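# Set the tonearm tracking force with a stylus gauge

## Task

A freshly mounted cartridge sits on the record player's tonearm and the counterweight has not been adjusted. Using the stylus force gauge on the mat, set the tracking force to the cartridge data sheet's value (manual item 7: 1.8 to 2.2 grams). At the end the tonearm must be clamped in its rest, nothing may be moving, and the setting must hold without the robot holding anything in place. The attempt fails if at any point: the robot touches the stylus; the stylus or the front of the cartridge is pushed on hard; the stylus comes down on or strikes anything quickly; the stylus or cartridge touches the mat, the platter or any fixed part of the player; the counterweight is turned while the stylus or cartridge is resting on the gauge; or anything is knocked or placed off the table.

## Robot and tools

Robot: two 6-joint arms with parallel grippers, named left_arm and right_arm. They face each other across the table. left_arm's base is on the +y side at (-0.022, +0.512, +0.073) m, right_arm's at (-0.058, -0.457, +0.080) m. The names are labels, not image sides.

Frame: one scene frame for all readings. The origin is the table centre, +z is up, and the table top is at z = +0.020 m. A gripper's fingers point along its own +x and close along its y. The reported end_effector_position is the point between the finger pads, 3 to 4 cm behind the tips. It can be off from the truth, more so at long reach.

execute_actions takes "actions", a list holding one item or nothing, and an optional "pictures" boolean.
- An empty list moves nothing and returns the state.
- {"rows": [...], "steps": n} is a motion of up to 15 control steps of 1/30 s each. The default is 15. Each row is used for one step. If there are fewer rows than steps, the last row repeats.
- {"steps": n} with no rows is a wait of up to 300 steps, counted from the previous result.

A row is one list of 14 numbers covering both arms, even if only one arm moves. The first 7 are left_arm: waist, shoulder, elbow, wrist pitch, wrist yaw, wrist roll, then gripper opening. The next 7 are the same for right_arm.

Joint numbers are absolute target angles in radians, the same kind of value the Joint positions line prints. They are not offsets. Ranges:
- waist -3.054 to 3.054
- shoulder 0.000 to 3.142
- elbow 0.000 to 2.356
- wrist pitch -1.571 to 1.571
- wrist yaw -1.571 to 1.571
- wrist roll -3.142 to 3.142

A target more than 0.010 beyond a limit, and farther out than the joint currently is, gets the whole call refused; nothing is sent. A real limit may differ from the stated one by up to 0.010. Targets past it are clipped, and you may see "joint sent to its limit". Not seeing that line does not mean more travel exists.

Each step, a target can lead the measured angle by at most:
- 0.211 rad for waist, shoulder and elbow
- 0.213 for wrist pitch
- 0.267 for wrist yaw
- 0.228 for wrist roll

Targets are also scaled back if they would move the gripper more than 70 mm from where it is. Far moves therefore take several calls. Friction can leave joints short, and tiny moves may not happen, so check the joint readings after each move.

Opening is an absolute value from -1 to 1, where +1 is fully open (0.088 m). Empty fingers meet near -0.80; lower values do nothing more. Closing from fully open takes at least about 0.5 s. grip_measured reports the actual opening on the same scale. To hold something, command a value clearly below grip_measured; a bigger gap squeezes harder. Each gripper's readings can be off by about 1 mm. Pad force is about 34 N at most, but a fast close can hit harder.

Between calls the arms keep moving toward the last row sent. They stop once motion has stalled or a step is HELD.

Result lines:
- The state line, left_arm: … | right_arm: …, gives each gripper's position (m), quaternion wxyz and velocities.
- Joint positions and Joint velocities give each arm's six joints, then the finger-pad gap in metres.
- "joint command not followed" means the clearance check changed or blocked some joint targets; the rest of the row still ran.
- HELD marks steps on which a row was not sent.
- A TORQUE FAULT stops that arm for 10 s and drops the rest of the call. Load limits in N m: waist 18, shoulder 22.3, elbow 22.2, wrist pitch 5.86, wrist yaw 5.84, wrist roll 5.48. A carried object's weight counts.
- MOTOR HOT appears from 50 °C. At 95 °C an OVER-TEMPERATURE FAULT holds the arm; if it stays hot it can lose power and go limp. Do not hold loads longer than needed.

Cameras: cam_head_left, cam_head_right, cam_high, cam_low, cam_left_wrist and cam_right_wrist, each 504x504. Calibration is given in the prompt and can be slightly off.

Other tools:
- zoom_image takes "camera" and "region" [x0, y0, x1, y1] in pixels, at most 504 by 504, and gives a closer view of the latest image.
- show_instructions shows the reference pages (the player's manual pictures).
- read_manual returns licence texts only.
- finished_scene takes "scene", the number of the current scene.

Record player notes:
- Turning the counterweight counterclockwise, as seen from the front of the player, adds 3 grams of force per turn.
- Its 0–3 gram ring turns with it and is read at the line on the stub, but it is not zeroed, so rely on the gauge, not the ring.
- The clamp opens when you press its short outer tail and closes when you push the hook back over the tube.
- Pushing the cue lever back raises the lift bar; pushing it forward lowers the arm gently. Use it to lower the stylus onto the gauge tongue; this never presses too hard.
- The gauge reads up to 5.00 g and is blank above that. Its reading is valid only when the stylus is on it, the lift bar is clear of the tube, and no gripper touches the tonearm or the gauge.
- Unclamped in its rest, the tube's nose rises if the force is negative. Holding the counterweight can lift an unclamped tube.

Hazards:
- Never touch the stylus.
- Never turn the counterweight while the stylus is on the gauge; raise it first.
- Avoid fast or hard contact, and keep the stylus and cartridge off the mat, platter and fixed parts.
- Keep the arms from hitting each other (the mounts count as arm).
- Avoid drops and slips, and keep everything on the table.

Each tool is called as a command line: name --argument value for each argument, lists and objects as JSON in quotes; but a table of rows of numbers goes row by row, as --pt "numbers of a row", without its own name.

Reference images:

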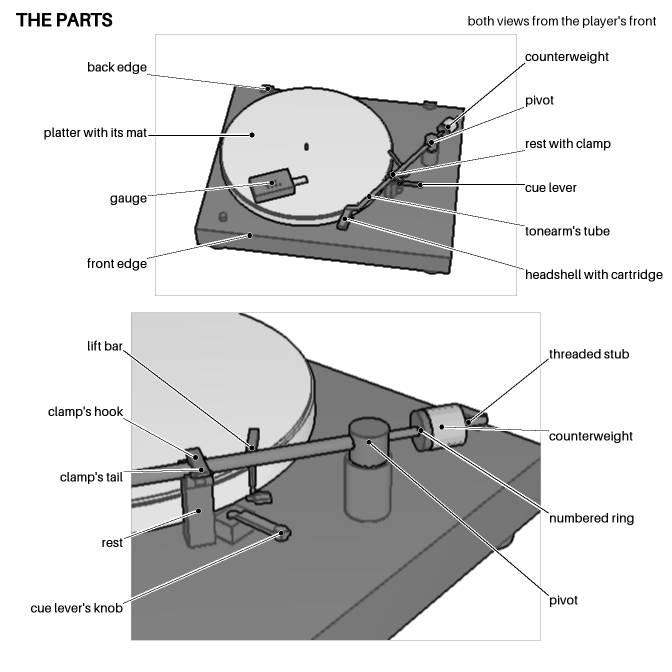

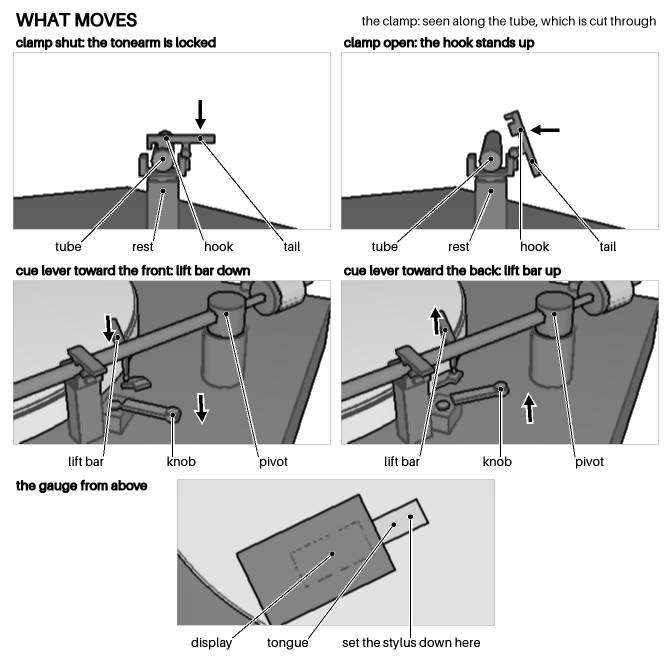

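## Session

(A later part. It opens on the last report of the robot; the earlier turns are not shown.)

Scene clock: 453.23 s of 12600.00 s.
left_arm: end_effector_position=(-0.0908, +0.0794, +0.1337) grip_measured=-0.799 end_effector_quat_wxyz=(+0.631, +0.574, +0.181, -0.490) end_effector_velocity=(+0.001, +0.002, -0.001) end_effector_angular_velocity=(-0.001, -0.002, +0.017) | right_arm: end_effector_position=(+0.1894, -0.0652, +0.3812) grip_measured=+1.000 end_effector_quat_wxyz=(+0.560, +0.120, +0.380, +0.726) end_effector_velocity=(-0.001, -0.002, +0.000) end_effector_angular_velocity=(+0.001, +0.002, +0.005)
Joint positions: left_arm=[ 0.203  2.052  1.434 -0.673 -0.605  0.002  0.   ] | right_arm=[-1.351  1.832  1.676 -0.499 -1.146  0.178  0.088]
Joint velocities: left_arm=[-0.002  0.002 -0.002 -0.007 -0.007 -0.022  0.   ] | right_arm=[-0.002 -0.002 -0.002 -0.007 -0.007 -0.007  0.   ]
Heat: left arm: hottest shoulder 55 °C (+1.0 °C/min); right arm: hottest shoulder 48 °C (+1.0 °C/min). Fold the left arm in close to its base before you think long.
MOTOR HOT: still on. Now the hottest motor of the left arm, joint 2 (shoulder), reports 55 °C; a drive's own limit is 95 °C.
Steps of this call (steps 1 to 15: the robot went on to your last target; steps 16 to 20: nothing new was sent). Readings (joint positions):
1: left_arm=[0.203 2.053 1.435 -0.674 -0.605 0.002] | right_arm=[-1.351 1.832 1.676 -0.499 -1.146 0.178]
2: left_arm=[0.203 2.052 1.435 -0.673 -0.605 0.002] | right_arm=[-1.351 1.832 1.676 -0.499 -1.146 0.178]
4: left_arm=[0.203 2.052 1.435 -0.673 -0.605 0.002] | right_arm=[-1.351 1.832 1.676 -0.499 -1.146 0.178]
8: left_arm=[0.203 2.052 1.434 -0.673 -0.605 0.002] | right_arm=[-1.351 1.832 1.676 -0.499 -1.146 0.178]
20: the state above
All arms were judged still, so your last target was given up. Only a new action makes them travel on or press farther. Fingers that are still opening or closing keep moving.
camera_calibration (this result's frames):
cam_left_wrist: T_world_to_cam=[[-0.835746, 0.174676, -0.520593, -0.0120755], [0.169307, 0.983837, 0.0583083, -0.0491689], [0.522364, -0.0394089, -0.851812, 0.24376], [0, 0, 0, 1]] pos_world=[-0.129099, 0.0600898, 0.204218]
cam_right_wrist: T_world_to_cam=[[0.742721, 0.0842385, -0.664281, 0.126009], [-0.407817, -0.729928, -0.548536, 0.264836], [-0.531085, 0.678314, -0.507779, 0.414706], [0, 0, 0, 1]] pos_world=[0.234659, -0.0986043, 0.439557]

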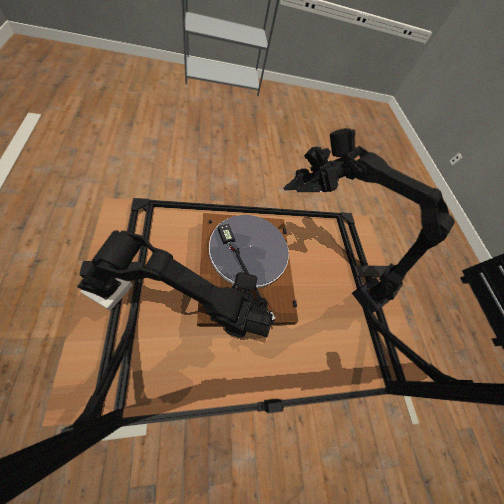

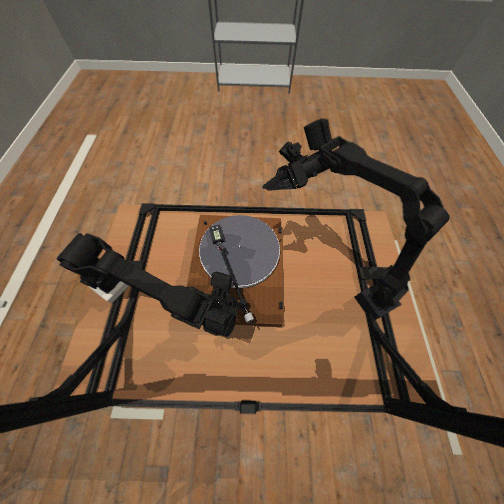

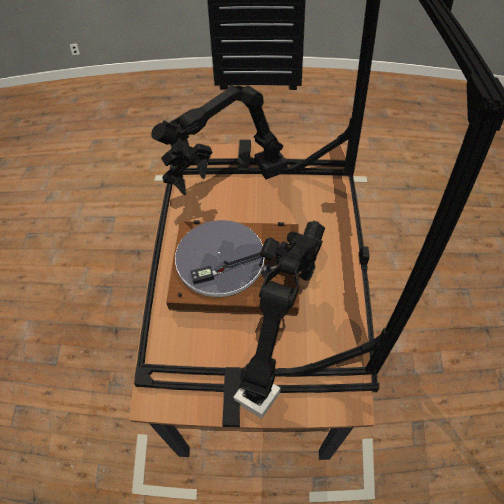

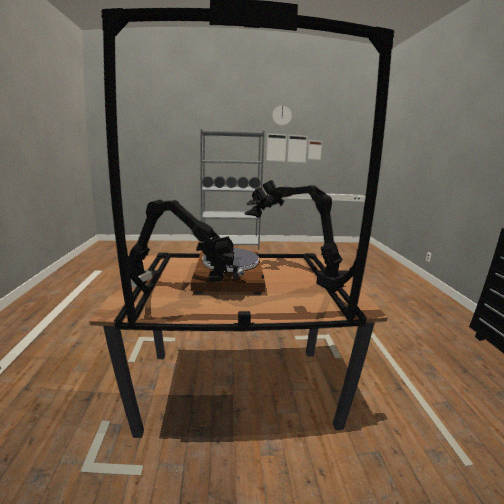

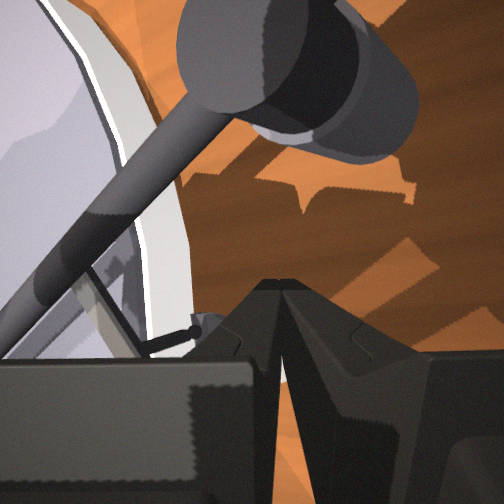

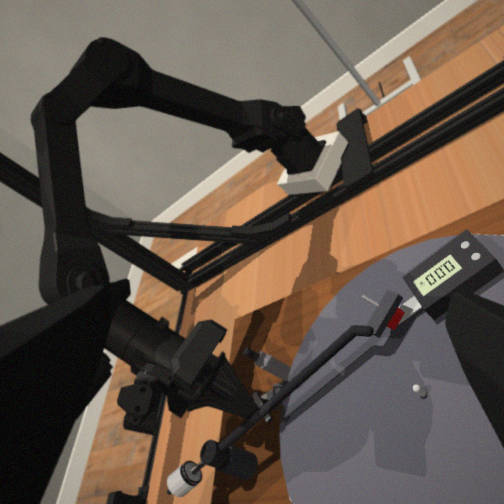

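execute_actions --actions '[]'

Scene clock: 471.57 s of 12600.00 s.
left_arm: end_effector_position=(-0.0910, +0.0795, +0.1337) grip_measured=-0.799 end_effector_quat_wxyz=(+0.631, +0.574, +0.181, -0.490) end_effector_velocity=(+0.002, +0.002, +0.002) end_effector_angular_velocity=(-0.004, -0.019, +0.009) | right_arm: end_effector_position=(+0.1894, -0.0652, +0.3812) grip_measured=+1.000 end_effector_quat_wxyz=(+0.560, +0.120, +0.380, +0.726) end_effector_velocity=(+0.001, -0.003, +0.002) end_effector_angular_velocity=(-0.001, +0.011, -0.003)
Joint positions: left_arm=[ 0.203  2.052  1.434 -0.673 -0.605  0.002  0.   ] | right_arm=[-1.351  1.832  1.676 -0.499 -1.146  0.178  0.088]
Joint velocities: left_arm=[-0.002 -0.002 -0.002 -0.007 -0.022 -0.007  0.   ] | right_arm=[-0.007 -0.002  0.002 -0.007 -0.007  0.007  0.   ]
Heat: left arm: hottest shoulder 58 °C (+4.0 °C/min); right arm: hottest shoulder 48 °C (+1.0 °C/min). Fold the left arm in close to its base before you think long.
MOTOR HOT: still on. Now the hottest motor of the left arm, joint 2 (shoulder), reports 58 °C; a drive's own limit is 95 °C.
Steps of this call (steps 1 to 90: nothing new was sent; then 15.33 s passed at rest). Readings (joint positions):
1: left_arm=[0.203 2.052 1.434 -0.673 -0.605 0.002] | right_arm=[-1.351 1.832 1.676 -0.499 -1.146 0.178]
2: left_arm=[0.203 2.052 1.434 -0.673 -0.605 0.002] | right_arm=[-1.351 1.832 1.676 -0.499 -1.146 0.178]
4: left_arm=[0.203 2.052 1.434 -0.673 -0.605 0.002] | right_arm=[-1.351 1.832 1.676 -0.499 -1.146 0.178]
8: left_arm=[0.203 2.052 1.434 -0.673 -0.605 0.002] | right_arm=[-1.351 1.832 1.676 -0.499 -1.146 0.178]
90: the state above
camera_calibration (this result's frames):
cam_left_wrist: T_world_to_cam=[[-0.835679, 0.174994, -0.520593, -0.0122018], [0.169682, 0.983772, 0.0583083, -0.0492177], [0.522349, -0.0396082, -0.851812, 0.243889], [0, 0, 0, 1]] pos_world=[-0.12924, 0.0602143, 0.204265]
cam_right_wrist: T_world_to_cam=[[0.742721, 0.0842385, -0.664281, 0.126009], [-0.407817, -0.729928, -0.548536, 0.264836], [-0.531085, 0.678314, -0.507779, 0.414706], [0, 0, 0, 1]] pos_world=[0.234659, -0.0986043, 0.439557]

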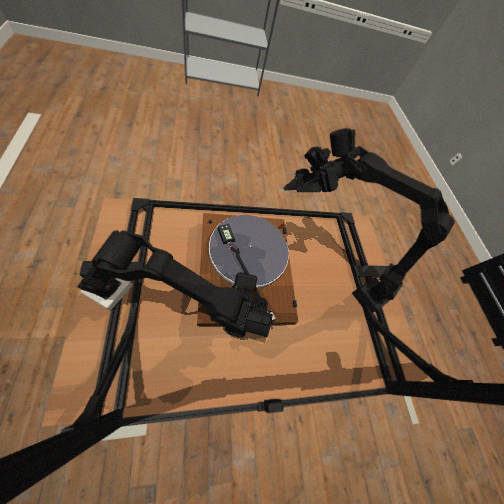

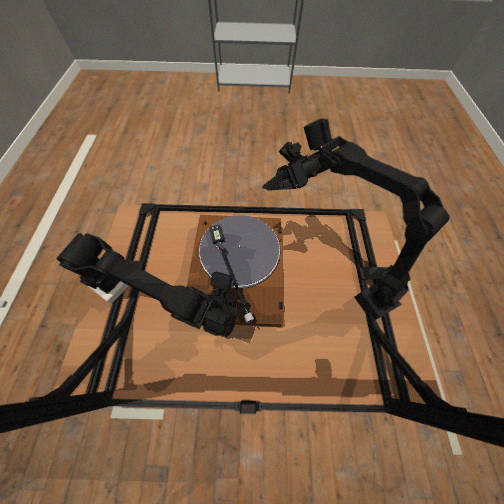

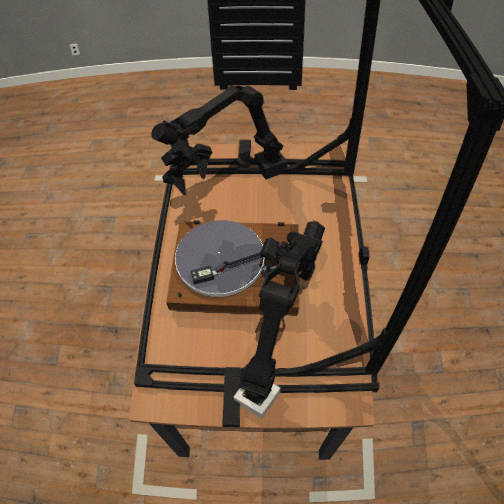

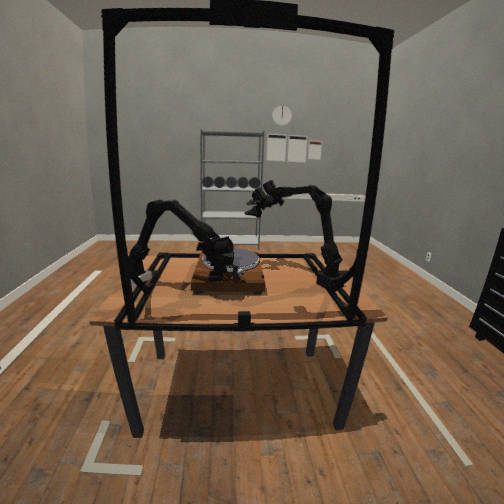

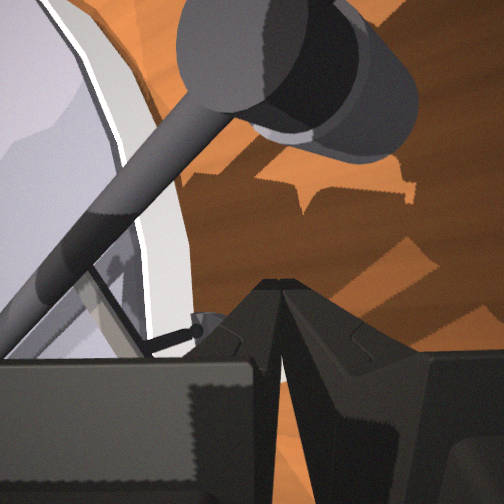

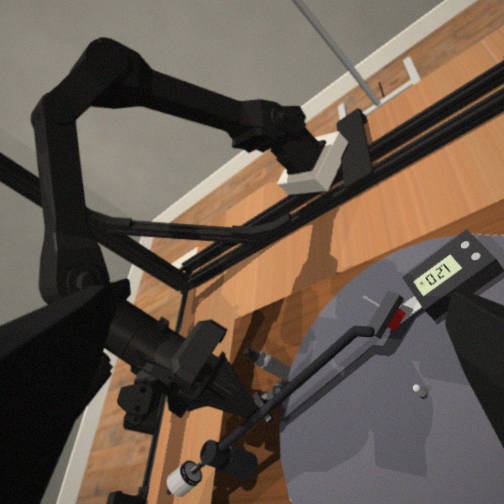

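execute_actions --actions '[{"rows":[[0.19,2.012,1.38,-0.659,-0.605,0.002,-0.9,-1.35,1.831,1.677,-0.5,-1.15,0.178,1.0]],"steps":15}]'

zoom_image --camera "cam_right_wrist" --region '[200, 220, 500, 500]'

Scene clock: 475.33 s of 12600.00 s.
left_arm: end_effector_position=(-0.0924, +0.0870, +0.1348) grip_measured=-0.799 end_effector_quat_wxyz=(+0.629, +0.574, +0.178, -0.493) end_effector_velocity=(+0.001, +0.003, -0.001) end_effector_angular_velocity=(+0.012, -0.014, -0.006) | right_arm: end_effector_position=(+0.1894, -0.0652, +0.3810) grip_measured=+1.000 end_effector_quat_wxyz=(+0.560, +0.120, +0.380, +0.726) end_effector_velocity=(-0.004, -0.003, -0.000) end_effector_angular_velocity=(-0.002, +0.019, +0.017)
Joint positions: left_arm=[ 0.193  2.022  1.394 -0.659 -0.606  0.002  0.   ] | right_arm=[-1.351  1.832  1.676 -0.499 -1.146  0.178  0.088]
Joint velocities: left_arm=[-0.002 -0.002 -0.007 -0.007 -0.007  0.007  0.   ] | right_arm=[-0.002 -0.002 -0.002 -0.022 -0.022 -0.007  0.   ]
Heat: left arm: hottest shoulder 58 °C (+4.0 °C/min); right arm: hottest shoulder 48 °C (+1.0 °C/min). Fold the left arm in close to its base before you think long.
MOTOR HOT: still on. Now the hottest motor of the left arm, joint 2 (shoulder), reports 58 °C; a drive's own limit is 95 °C.
Steps of this call (steps 1 to 90: nothing new was sent; then 0.27 s passed at rest; steps 91 to 105: all 15 steps of this action). Readings (joint positions):
91: left_arm=[0.202 2.046 1.425 -0.665 -0.605 0.002] | right_arm=[-1.351 1.832 1.676 -0.499 -1.146 0.178]
92: left_arm=[0.200 2.039 1.415 -0.662 -0.605 0.002] | right_arm=[-1.351 1.832 1.676 -0.499 -1.146 0.178]
94: left_arm=[0.196 2.028 1.402 -0.662 -0.605 0.002] | right_arm=[-1.351 1.832 1.676 -0.499 -1.146 0.178]
98: left_arm=[0.194 2.023 1.395 -0.660 -0.606 0.002] | right_arm=[-1.351 1.832 1.676 -0.499 -1.146 0.178]
105: the state above
camera_calibration (this result's frames):
cam_left_wrist: T_world_to_cam=[[-0.834289, 0.180973, -0.520778, -0.0144756], [0.178878, 0.982344, 0.0548046, -0.0549911], [0.521501, -0.047433, -0.851931, 0.24652], [0, 0, 0, 1]] pos_world=[-0.130801, 0.0683331, 0.205494]
cam_right_wrist: T_world_to_cam=[[0.742528, 0.0840739, -0.664518, 0.126049], [-0.407976, -0.730063, -0.548237, 0.264652], [-0.531232, 0.678188, -0.507792, 0.414663], [0, 0, 0, 1]] pos_world=[0.234659, -0.0986041, 0.439417]

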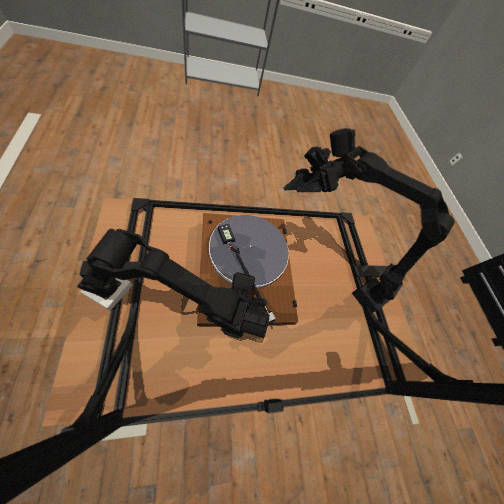

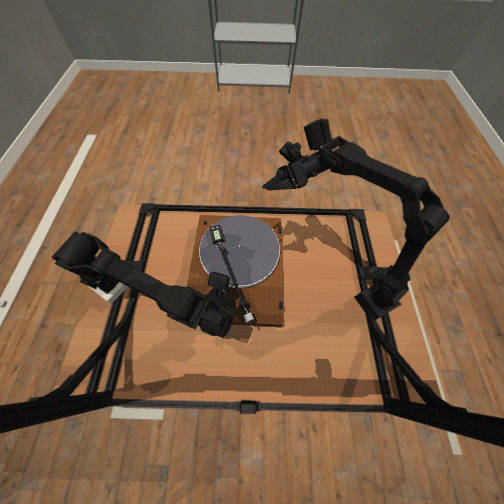

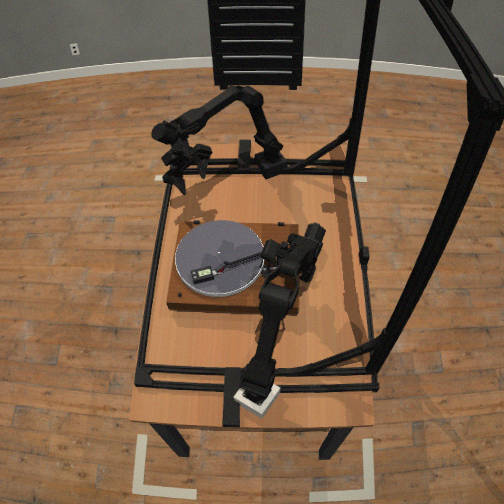

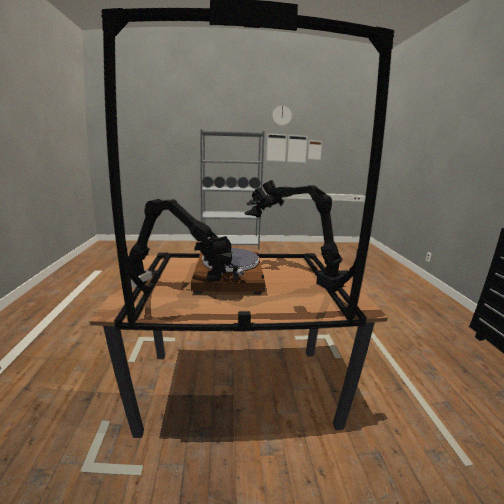

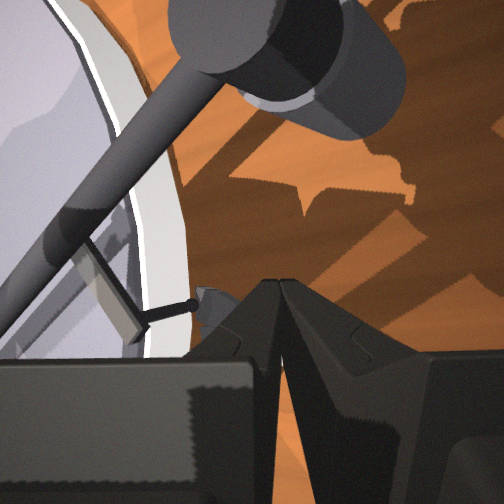

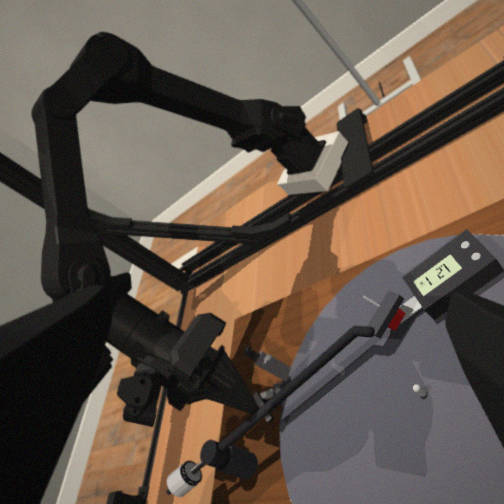

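Region (200, 220, 500, 500) of cam_right_wrist's 504x504 image, scaled by 1.680, with more detail than that image has; it fills the top 470 rows of this view, and the rest is white.

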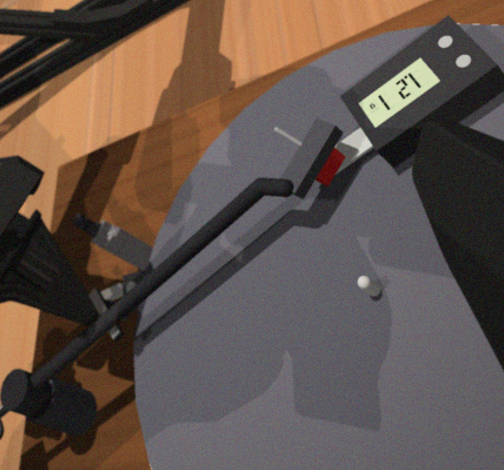

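execute_actions --actions '[{"rows":[[0.184,1.99,1.348,-0.649,-0.605,0.002,-0.9,-1.35,1.831,1.677,-0.5,-1.15,0.178,1.0]],"steps":15}]' --pictures false

execute_actions --actions '[{"rows":[[0.19,1.96,1.45,-0.79,-0.605,0.002,-0.9,-1.35,1.831,1.677,-0.5,-1.15,0.178,1.0]],"steps":15}]'

zoom_image --camera "cam_right_wrist" --region '[200, 220, 500, 500]'

Scene clock: 478.47 s of 12600.00 s.
left_arm: end_effector_position=(-0.0929, +0.0927, +0.1354) grip_measured=-0.799 end_effector_quat_wxyz=(+0.629, +0.573, +0.175, -0.495) end_effector_velocity=(+0.003, +0.001, +0.000) end_effector_angular_velocity=(+0.008, -0.012, -0.001) | right_arm: end_effector_position=(+0.1893, -0.0652, +0.3811) grip_measured=+1.000 end_effector_quat_wxyz=(+0.560, +0.120, +0.380, +0.726) end_effector_velocity=(-0.001, -0.002, +0.000) end_effector_angular_velocity=(+0.001, +0.002, +0.005)
Joint positions: left_arm=[ 0.187  2.001  1.363 -0.647 -0.606  0.002  0.   ] | right_arm=[-1.351  1.832  1.676 -0.499 -1.146  0.178  0.088]
Joint velocities: left_arm=[ 0.002 -0.002 -0.002 -0.007 -0.007  0.007  0.   ] | right_arm=[-0.002 -0.002 -0.002 -0.007 -0.007 -0.007  0.   ]
Heat: left arm: hottest shoulder 58 °C (+4.0 °C/min); right arm: hottest shoulder 48 °C (+1.0 °C/min). Fold the left arm in close to its base before you think long.
MOTOR HOT: still on. Now the hottest motor of the left arm, joint 2 (shoulder), reports 58 °C; a drive's own limit is 95 °C.
Steps of this call (steps 1 to 15: the robot went on to your last target; steps 16 to 79: nothing new was sent; steps 80 to 94: all 15 steps of this action). Readings (joint positions):
80: left_arm=[0.193 2.018 1.387 -0.653 -0.606 0.002] | right_arm=[-1.351 1.832 1.676 -0.499 -1.146 0.178]
81: left_arm=[0.191 2.014 1.380 -0.650 -0.606 0.002] | right_arm=[-1.351 1.832 1.676 -0.499 -1.146 0.178]
83: left_arm=[0.188 2.005 1.369 -0.650 -0.606 0.002] | right_arm=[-1.351 1.832 1.676 -0.499 -1.146 0.178]
87: left_arm=[0.187 2.001 1.363 -0.648 -0.606 0.002] | right_arm=[-1.351 1.832 1.676 -0.499 -1.146 0.178]
94: the state above

Scene clock: 478.97 s of 12600.00 s.
left_arm: end_effector_position=(-0.0916, +0.0967, +0.1639) grip_measured=-0.799 end_effector_quat_wxyz=(+0.621, +0.584, +0.179, -0.491) end_effector_velocity=(+0.001, -0.002, +0.004) end_effector_angular_velocity=(-0.016, -0.018, -0.003) | right_arm: end_effector_position=(+0.1893, -0.0652, +0.3811) grip_measured=+1.000 end_effector_quat_wxyz=(+0.560, +0.120, +0.380, +0.726) end_effector_velocity=(-0.001, -0.002, -0.002) end_effector_angular_velocity=(-0.002, +0.006, +0.005)
Joint positions: left_arm=[ 0.187  1.966  1.44  -0.788 -0.604  0.002  0.   ] | right_arm=[-1.351  1.832  1.676 -0.499 -1.146  0.178  0.088]
Joint velocities: left_arm=[-0.002 -0.002  0.002  0.007 -0.022  0.007  0.   ] | right_arm=[-0.002 -0.002 -0.007 -0.007 -0.007 -0.007  0.   ]
Heat: left arm: hottest shoulder 58 °C (+4.1 °C/min); right arm: hottest shoulder 48 °C (+1.0 °C/min). Fold the left arm in close to its base before you think long.
MOTOR HOT: still on. Now the hottest motor of the left arm, joint 2 (shoulder), reports 58 °C; a drive's own limit is 95 °C.
Steps of this call (steps 1 to 15: all 15 steps of this action). Readings (joint positions):
1: left_arm=[0.187 1.998 1.377 -0.673 -0.604 0.002] | right_arm=[-1.351 1.832 1.676 -0.499 -1.146 0.178]
2: left_arm=[0.187 1.996 1.394 -0.716 -0.604 0.002] | right_arm=[-1.351 1.832 1.676 -0.499 -1.146 0.178]
4: left_arm=[0.187 1.983 1.414 -0.755 -0.603 0.002] | right_arm=[-1.351 1.832 1.676 -0.499 -1.146 0.178]
8: left_arm=[0.187 1.967 1.438 -0.779 -0.604 0.002] | right_arm=[-1.351 1.832 1.676 -0.499 -1.146 0.178]
15: the state above
camera_calibration (this result's frames):
cam_left_wrist: T_world_to_cam=[[-0.829009, 0.199635, -0.522389, -0.00155094], [0.184841, 0.979428, 0.0809603, -0.0696974], [0.527805, -0.0294421, -0.848855, 0.269663], [0, 0, 0, 1]] pos_world=[-0.130732, 0.0765126, 0.233737]
cam_right_wrist: T_world_to_cam=[[0.742402, 0.084416, -0.664615, 0.126189], [-0.407838, -0.73009, -0.548304, 0.264642], [-0.531514, 0.678117, -0.507592, 0.414633], [0, 0, 0, 1]] pos_world=[0.234631, -0.0986097, 0.439436]

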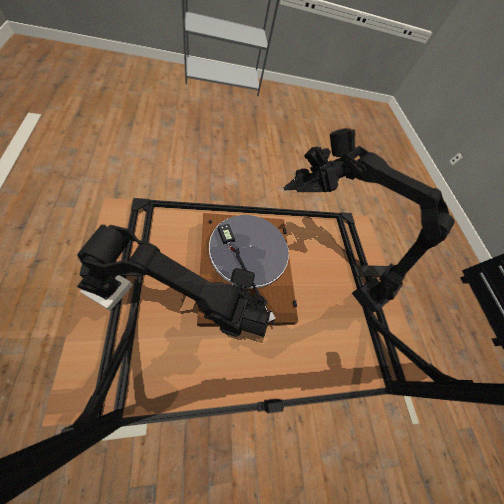

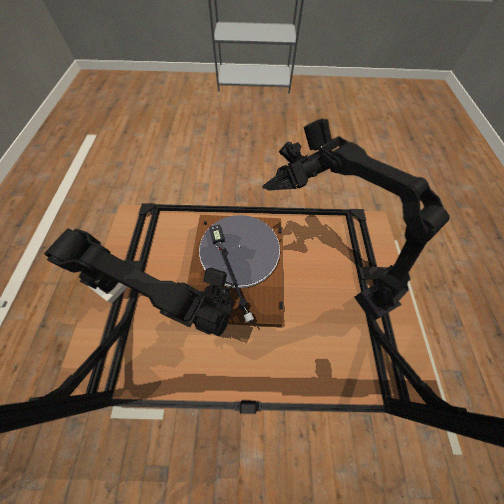

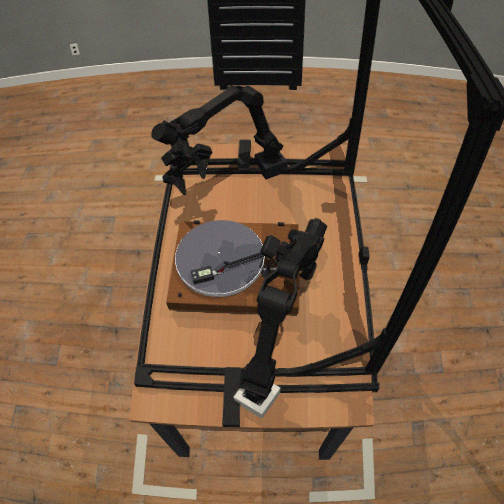

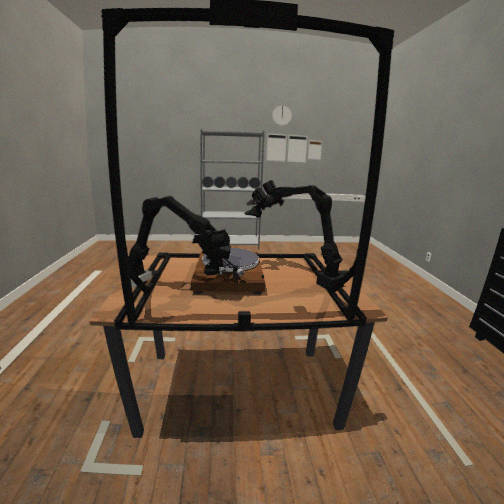

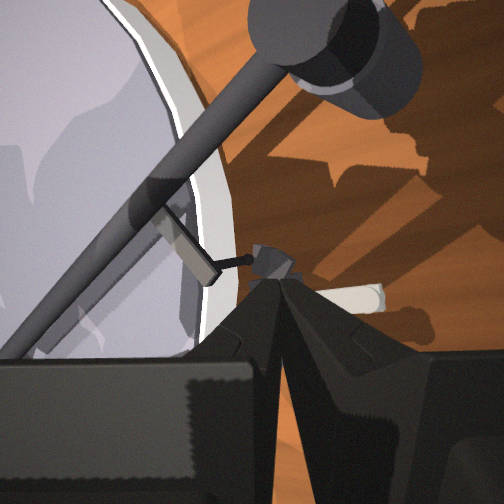

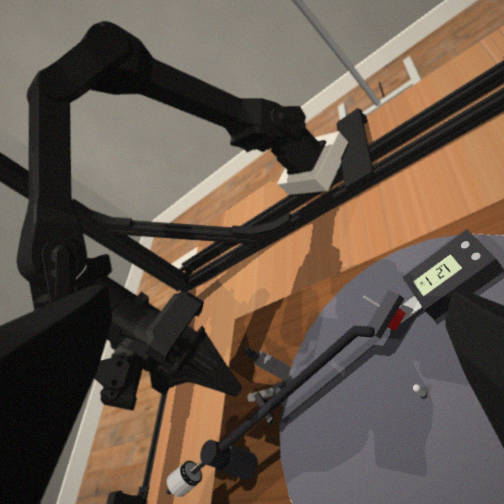

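Region (200, 220, 500, 500) of cam_right_wrist's 504x504 image, scaled by 1.680, with more detail than that image has; it fills the top 470 rows of this view, and the rest is white.

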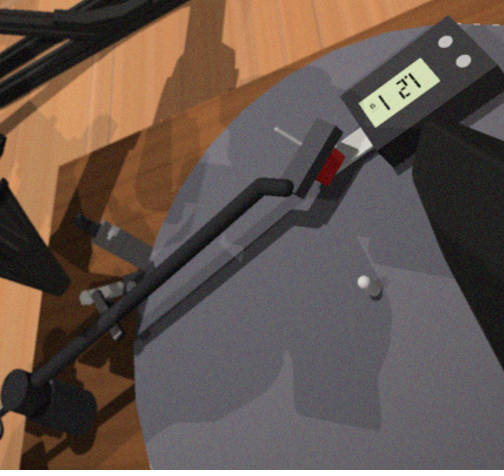

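execute_actions --actions '[{"rows":[[0.262,1.785,1.275,-0.70,-0.3,0,-0.9,-1.35,1.831,1.677,-0.5,-1.15,0.178,1.0]],"steps":15}]' --pictures false

execute_actions --actions '[{"rows":[[0.262,1.785,1.275,-0.70,-0.3,0,-0.9,-1.35,1.831,1.677,-0.5,-1.15,0.178,1.0]],"steps":8}]' --pictures false

execute_actions --actions '[{"rows":[[0.262,1.838,1.185,-0.58,-0.3,0,-0.9,-1.35,1.831,1.677,-0.5,-1.15,0.178,1.0]],"steps":15}]'

Scene clock: 483.33 s of 12600.00 s.
left_arm: end_effector_position=(-0.0941, +0.1204, +0.1693) grip_measured=-0.799 end_effector_quat_wxyz=(+0.583, +0.504, +0.266, -0.579) end_effector_velocity=(-0.002, +0.001, +0.001) end_effector_angular_velocity=(-0.006, +0.012, +0.002) | right_arm: end_effector_position=(+0.1891, -0.0651, +0.3812) grip_measured=+1.000 end_effector_quat_wxyz=(+0.560, +0.120, +0.380, +0.726) end_effector_velocity=(-0.003, -0.002, +0.001) end_effector_angular_velocity=(+0.008, +0.008, +0.017)
Joint positions: left_arm=[ 0.262  1.793  1.284 -0.703 -0.303  0.002  0.   ] | right_arm=[-1.35   1.832  1.676 -0.499 -1.146  0.178  0.088]
Joint velocities: left_arm=[-0.002 -0.007 -0.007  0.007  0.007 -0.007  0.   ] | right_arm=[-0.002 -0.002 -0.002 -0.007 -0.022 -0.007  0.   ]
Heat: left arm: hottest shoulder 58 °C (+4.0 °C/min); right arm: hottest shoulder 48 °C (+0.0 °C/min). Fold the left arm in close to its base before you think long.
MOTOR HOT: still on. Now the hottest motor of the left arm, joint 2 (shoulder), reports 58 °C; a drive's own limit is 95 °C.
Steps of this call (steps 1 to 15: the robot went on to your last target; steps 16 to 110: nothing new was sent; then 0.20 s passed at rest; steps 111 to 125: all 15 steps of this action). Readings (joint positions):
111: left_arm=[0.194 1.940 1.414 -0.757 -0.546 0.002] | right_arm=[-1.350 1.832 1.676 -0.499 -1.146 0.178]
112: left_arm=[0.208 1.906 1.373 -0.741 -0.463 0.002] | right_arm=[-1.350 1.832 1.676 -0.499 -1.146 0.178]
114: left_arm=[0.237 1.845 1.318 -0.734 -0.382 0.002] | right_arm=[-1.350 1.832 1.676 -0.499 -1.146 0.178]
118: left_arm=[0.262 1.797 1.299 -0.706 -0.323 0.002] | right_arm=[-1.350 1.832 1.676 -0.499 -1.146 0.178]
125: the state above

Scene clock: 483.60 s of 12600.00 s.
left_arm: end_effector_position=(-0.0944, +0.1202, +0.1693) grip_measured=-0.799 end_effector_quat_wxyz=(+0.583, +0.503, +0.266, -0.579) end_effector_velocity=(+0.002, -0.001, +0.002) end_effector_angular_velocity=(-0.014, -0.015, +0.012) | right_arm: end_effector_position=(+0.1891, -0.0651, +0.3812) grip_measured=+1.000 end_effector_quat_wxyz=(+0.560, +0.120, +0.380, +0.726) end_effector_velocity=(-0.003, -0.002, +0.001) end_effector_angular_velocity=(+0.013, -0.006, +0.021)
Joint positions: left_arm=[ 0.262  1.793  1.284 -0.702 -0.302  0.002  0.   ] | right_arm=[-1.35   1.832  1.676 -0.499 -1.146  0.178  0.088]
Joint velocities: left_arm=[-0.002 -0.002 -0.002  0.007 -0.022 -0.007  0.   ] | right_arm=[-0.002 -0.002 -0.002 -0.007 -0.022 -0.022  0.   ]
Heat: left arm: hottest shoulder 58 °C (+4.0 °C/min); right arm: hottest shoulder 48 °C (+0.0 °C/min). Fold the left arm in close to its base before you think long.
MOTOR HOT: still on. Now the hottest motor of the left arm, joint 2 (shoulder), reports 58 °C; a drive's own limit is 95 °C.
Steps of this call (steps 1 to 8: all 8 steps of this action). Readings (joint positions):
1: left_arm=[0.262 1.793 1.284 -0.702 -0.303 0.002] | right_arm=[-1.350 1.832 1.676 -0.499 -1.146 0.178]
2: left_arm=[0.262 1.793 1.284 -0.702 -0.303 0.002] | right_arm=[-1.350 1.832 1.676 -0.499 -1.146 0.178]
4: left_arm=[0.262 1.793 1.284 -0.702 -0.302 0.002] | right_arm=[-1.350 1.832 1.676 -0.499 -1.146 0.178]
8: the state above

Scene clock: 484.10 s of 12600.00 s.
left_arm: end_effector_position=(-0.0935, +0.1238, +0.1323) grip_measured=-0.799 end_effector_quat_wxyz=(+0.579, +0.510, +0.270, -0.576) end_effector_velocity=(+0.001, +0.003, +0.000) end_effector_angular_velocity=(+0.016, -0.014, -0.007) | right_arm: end_effector_position=(+0.1892, -0.0651, +0.3814) grip_measured=+1.000 end_effector_quat_wxyz=(+0.560, +0.120, +0.380, +0.726) end_effector_velocity=(+0.002, -0.001, -0.003) end_effector_angular_velocity=(-0.014, +0.013, -0.010)
Joint positions: left_arm=[ 0.262  1.838  1.191 -0.582 -0.301  0.002  0.   ] | right_arm=[-1.35   1.832  1.676 -0.499 -1.146  0.178  0.088]
Joint velocities: left_arm=[-0.002 -0.002  0.002 -0.022 -0.007  0.007  0.   ] | right_arm=[-0.002  0.002 -0.002 -0.007  0.007  0.007  0.   ]
Heat: left arm: hottest shoulder 58 °C (+4.0 °C/min); right arm: hottest shoulder 49 °C (+1.0 °C/min). Fold the left arm in close to its base before you think long.
MOTOR HOT: still on. Now the hottest motor of the left arm, joint 2 (shoulder), reports 58 °C; a drive's own limit is 95 °C.
Steps of this call (steps 1 to 15: all 15 steps of this action). Readings (joint positions):
1: left_arm=[0.262 1.795 1.268 -0.671 -0.302 0.002] | right_arm=[-1.350 1.832 1.676 -0.499 -1.146 0.178]
2: left_arm=[0.262 1.797 1.251 -0.638 -0.302 0.002] | right_arm=[-1.350 1.832 1.676 -0.499 -1.146 0.178]
4: left_arm=[0.262 1.810 1.224 -0.612 -0.302 0.002] | right_arm=[-1.350 1.832 1.676 -0.499 -1.146 0.178]
8: left_arm=[0.262 1.837 1.192 -0.592 -0.301 0.002] | right_arm=[-1.350 1.832 1.676 -0.499 -1.146 0.178]
15: the state above
camera_calibration (this result's frames):
cam_left_wrist: T_world_to_cam=[[-0.943142, 0.218488, -0.250491, -0.0739739], [0.216904, 0.975591, 0.0342682, -0.0836516], [0.251864, -0.0220127, -0.967512, 0.23363], [0, 0, 0, 1]] pos_world=[-0.110467, 0.102915, 0.210377]
cam_right_wrist: T_world_to_cam=[[0.742756, 0.0850284, -0.664142, 0.126315], [-0.407241, -0.729973, -0.548902, 0.264894], [-0.531478, 0.678166, -0.507565, 0.414628], [0, 0, 0, 1]] pos_world=[0.23442, -0.0985615, 0.439742]

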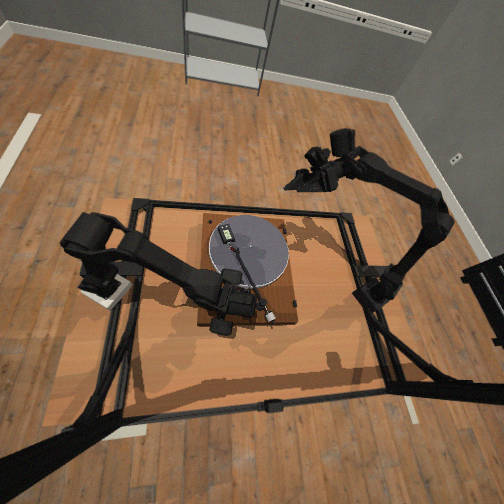

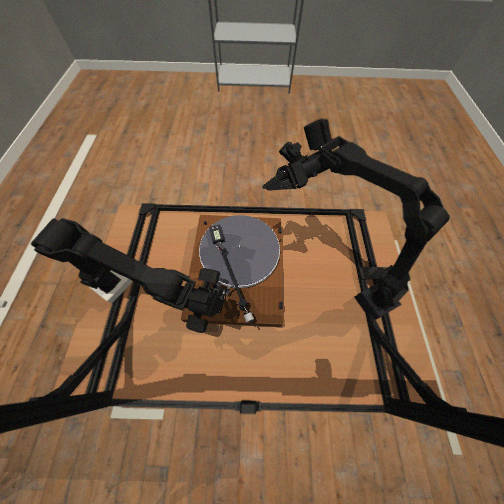

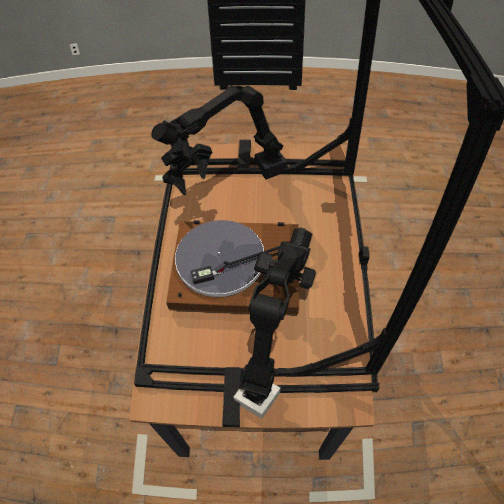

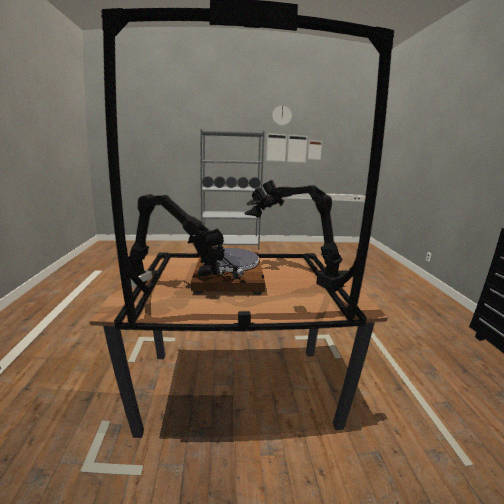

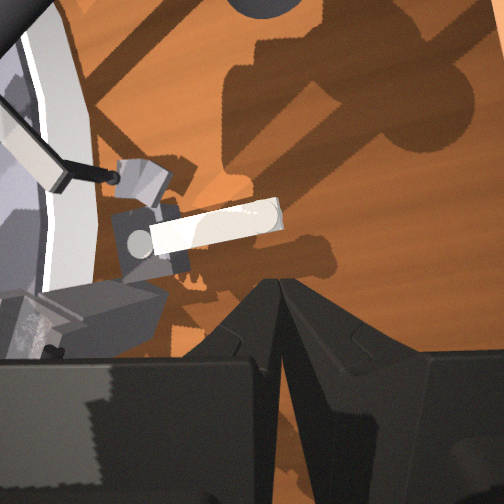

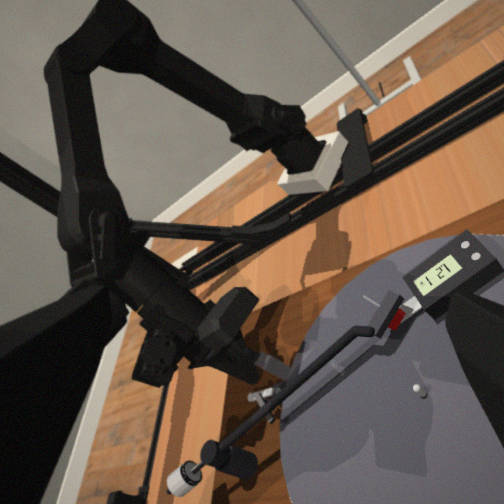

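execute_actions --actions '[{"rows":[[0.266,1.85,1.215,-0.585,-0.3,0,-0.9,-1.35,1.831,1.677,-0.5,-1.15,0.178,1.0],[0.27,1.862,1.232,-0.59,-0.3,0,-0.9,-1.35,1.831,1.677,-0.5,-1.15,0.178,1.0],[0.274,1.872,1.247,-0.594,-0.3,0,-0.9,-1.35,1.831,1.677,-0.5,-1.15,0.178,1.0],[0.278,1.881,1.259,-0.597,-0.3,0,-0.9,-1.35,1.831,1.677,-0.5,-1.15,0.178,1.0],[0.28,1.887,1.267,-0.599,-0.3,0,-0.9,-1.35,1.831,1.677,-0.5,-1.15,0.178,1.0],[0.282,1.893,1.275,-0.6,-0.3,0,-0.9,-1.35,1.831,1.677,-0.5,-1.15,0.178,1.0],[0.284,1.899,1.283,-0.602,-0.3,0,-0.9,-1.35,1.831,1.677,-0.5,-1.15,0.178,1.0],[0.286,1.905,1.291,-0.604,-0.3,0,-0.9,-1.35,1.831,1.677,-0.5,-1.15,0.178,1.0],[0.288,1.911,1.299,-0.605,-0.3,0,-0.9,-1.35,1.831,1.677,-0.5,-1.15,0.178,1.0],[0.29,1.917,1.307,-0.607,-0.3,0,-0.9,-1.35,1.831,1.677,-0.5,-1.15,0.178,1.0],[0.292,1.923,1.315,-0.609,-0.3,0,-0.9,-1.35,1.831,1.677,-0.5,-1.15,0.178,1.0],[0.294,1.929,1.323,-0.61,-0.3,0,-0.9,-1.35,1.831,1.677,-0.5,-1.15,0.178,1.0],[0.296,1.935,1.331,-0.612,-0.3,0,-0.9,-1.35,1.831,1.677,-0.5,-1.15,0.178,1.0],[0.298,1.94,1.339,-0.614,-0.3,0,-0.9,-1.35,1.831,1.677,-0.5,-1.15,0.178,1.0],[0.3,1.945,1.346,-0.615,-0.3,0,-0.9,-1.35,1.831,1.677,-0.5,-1.15,0.178,1.0]],"steps":15}]' --pictures false

execute_actions --actions '[{"steps":15}]'

Scene clock: 494.07 s of 12600.00 s.
left_arm: end_effector_position=(-0.0910, +0.0963, +0.1364) grip_measured=-0.799 end_effector_quat_wxyz=(+0.588, +0.502, +0.275, -0.572) end_effector_velocity=(+0.019, -0.054, +0.007) end_effector_angular_velocity=(-0.027, -0.021, +0.059) | right_arm: end_effector_position=(+0.1892, -0.0651, +0.3812) grip_measured=+1.000 end_effector_quat_wxyz=(+0.560, +0.120, +0.380, +0.726) end_effector_velocity=(+0.003, -0.001, -0.002) end_effector_angular_velocity=(-0.012, -0.010, -0.018)
Joint positions: left_arm=[ 0.288  1.919  1.315 -0.613 -0.299  0.002  0.   ] | right_arm=[-1.35   1.832  1.676 -0.499 -1.146  0.178  0.088]
Joint velocities: left_arm=[ 0.071  0.154  0.232 -0.051 -0.022  0.022  0.   ] | right_arm=[-0.002 -0.002 -0.002 -0.007  0.022 -0.007  0.   ]
Heat: left arm: hottest shoulder 57 °C (+2.0 °C/min); right arm: hottest shoulder 49 °C (+1.0 °C/min). Fold the left arm in close to its base before you think long.
MOTOR HOT: still on. Now the hottest motor of the left arm, joint 2 (shoulder), reports 57 °C; a drive's own limit is 95 °C.
Steps of this call (steps 1 to 15: the robot went on to your last target; steps 16 to 90: nothing new was sent; then 6.47 s passed at rest; steps 91 to 105: all 15 steps of this action). Readings (joint positions):
91: left_arm=[0.262 1.838 1.191 -0.582 -0.301 0.002] | right_arm=[-1.350 1.832 1.676 -0.499 -1.146 0.178]
92: left_arm=[0.262 1.840 1.196 -0.585 -0.301 0.002] | right_arm=[-1.350 1.832 1.676 -0.499 -1.146 0.178]
94: left_arm=[0.265 1.853 1.217 -0.589 -0.301 0.002] | right_arm=[-1.350 1.832 1.676 -0.499 -1.146 0.178]
98: left_arm=[0.276 1.880 1.257 -0.600 -0.299 0.002] | right_arm=[-1.350 1.832 1.676 -0.499 -1.146 0.178]
105: the state above

Scene clock: 494.57 s of 12600.00 s.
left_arm: end_effector_position=(-0.0889, +0.0911, +0.1372) grip_measured=-0.799 end_effector_quat_wxyz=(+0.592, +0.499, +0.276, -0.570) end_effector_velocity=(+0.001, +0.005, -0.001) end_effector_angular_velocity=(+0.018, -0.009, +0.007) | right_arm: end_effector_position=(+0.1892, -0.0651, +0.3812) grip_measured=+1.000 end_effector_quat_wxyz=(+0.560, +0.120, +0.380, +0.726) end_effector_velocity=(-0.001, -0.002, +0.000) end_effector_angular_velocity=(+0.001, +0.002, +0.005)
Joint positions: left_arm=[ 0.296  1.932  1.334 -0.614 -0.299  0.002  0.   ] | right_arm=[-1.35   1.832  1.676 -0.499 -1.146  0.178  0.088]
Joint velocities: left_arm=[-0.002 -0.002 -0.002 -0.022 -0.007 -0.007  0.   ] | right_arm=[-0.002 -0.002 -0.002 -0.007 -0.007 -0.007  0.   ]
Heat: left arm: hottest shoulder 57 °C (+2.0 °C/min); right arm: hottest shoulder 49 °C (+1.0 °C/min). Fold the left arm in close to its base before you think long.
MOTOR HOT: still on. Now the hottest motor of the left arm, joint 2 (shoulder), reports 57 °C; a drive's own limit is 95 °C.
Steps of this call (steps 1 to 15: the robot went on to your last target). Readings (joint positions):
1: left_arm=[0.290 1.924 1.321 -0.614 -0.299 0.002] | right_arm=[-1.350 1.832 1.676 -0.499 -1.146 0.178]
2: left_arm=[0.292 1.927 1.326 -0.614 -0.299 0.002] | right_arm=[-1.350 1.832 1.676 -0.499 -1.146 0.178]
4: left_arm=[0.295 1.930 1.331 -0.614 -0.299 0.002] | right_arm=[-1.350 1.832 1.676 -0.499 -1.146 0.178]
8: left_arm=[0.295 1.932 1.334 -0.614 -0.299 0.002] | right_arm=[-1.350 1.832 1.676 -0.499 -1.146 0.178]
15: the state above
camera_calibration (this result's frames):
cam_left_wrist: T_world_to_cam=[[-0.951368, 0.183649, -0.247331, -0.0592662], [0.184974, 0.982577, 0.0180776, -0.0541868], [0.246341, -0.0285512, -0.968762, 0.236766], [0, 0, 0, 1]] pos_world=[-0.104686, 0.0708868, 0.215691]
cam_right_wrist: T_world_to_cam=[[0.742563, 0.0848638, -0.664378, 0.126277], [-0.4074, -0.730109, -0.548603, 0.264771], [-0.531625, 0.67804, -0.507579, 0.414568], [0, 0, 0, 1]] pos_world=[0.234494, -0.0984981, 0.439576]

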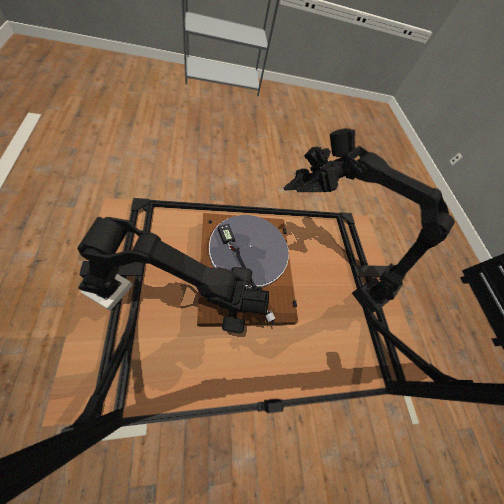

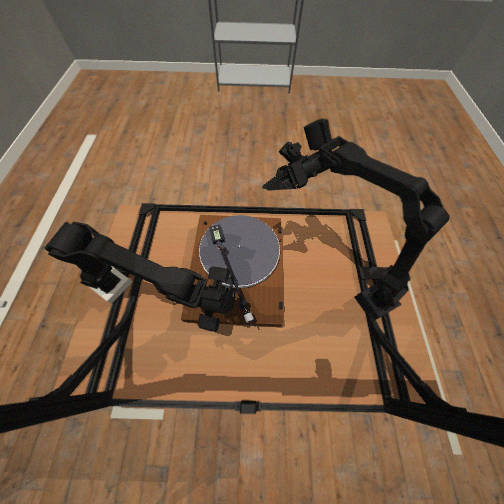

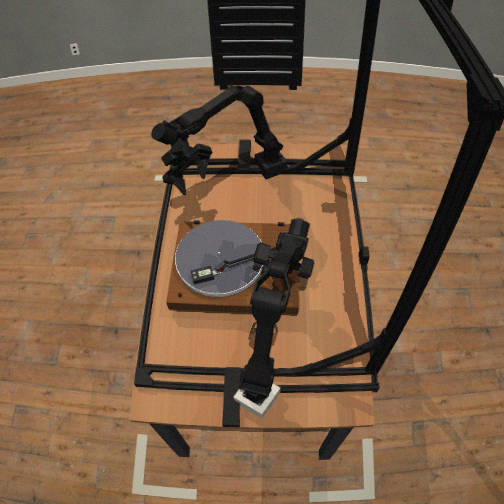

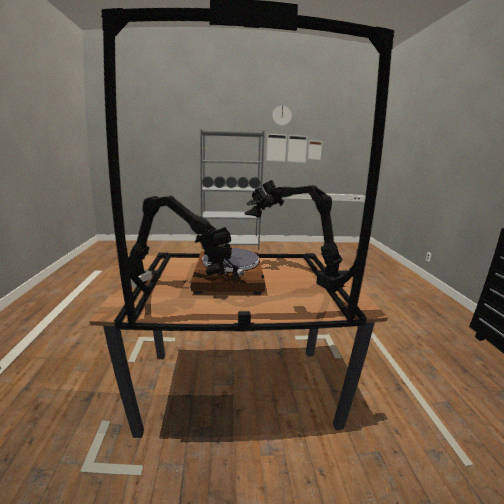

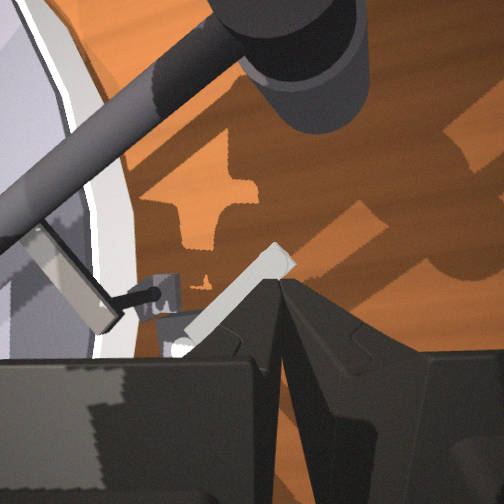

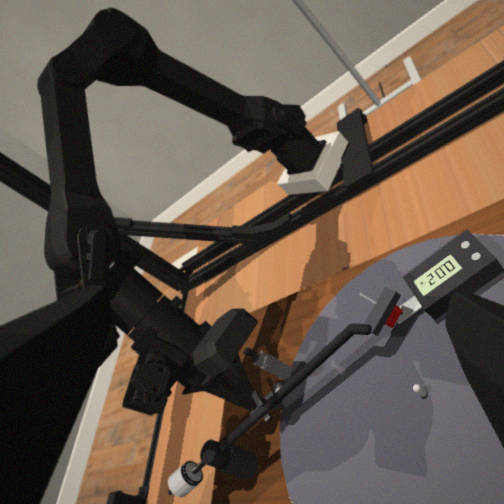

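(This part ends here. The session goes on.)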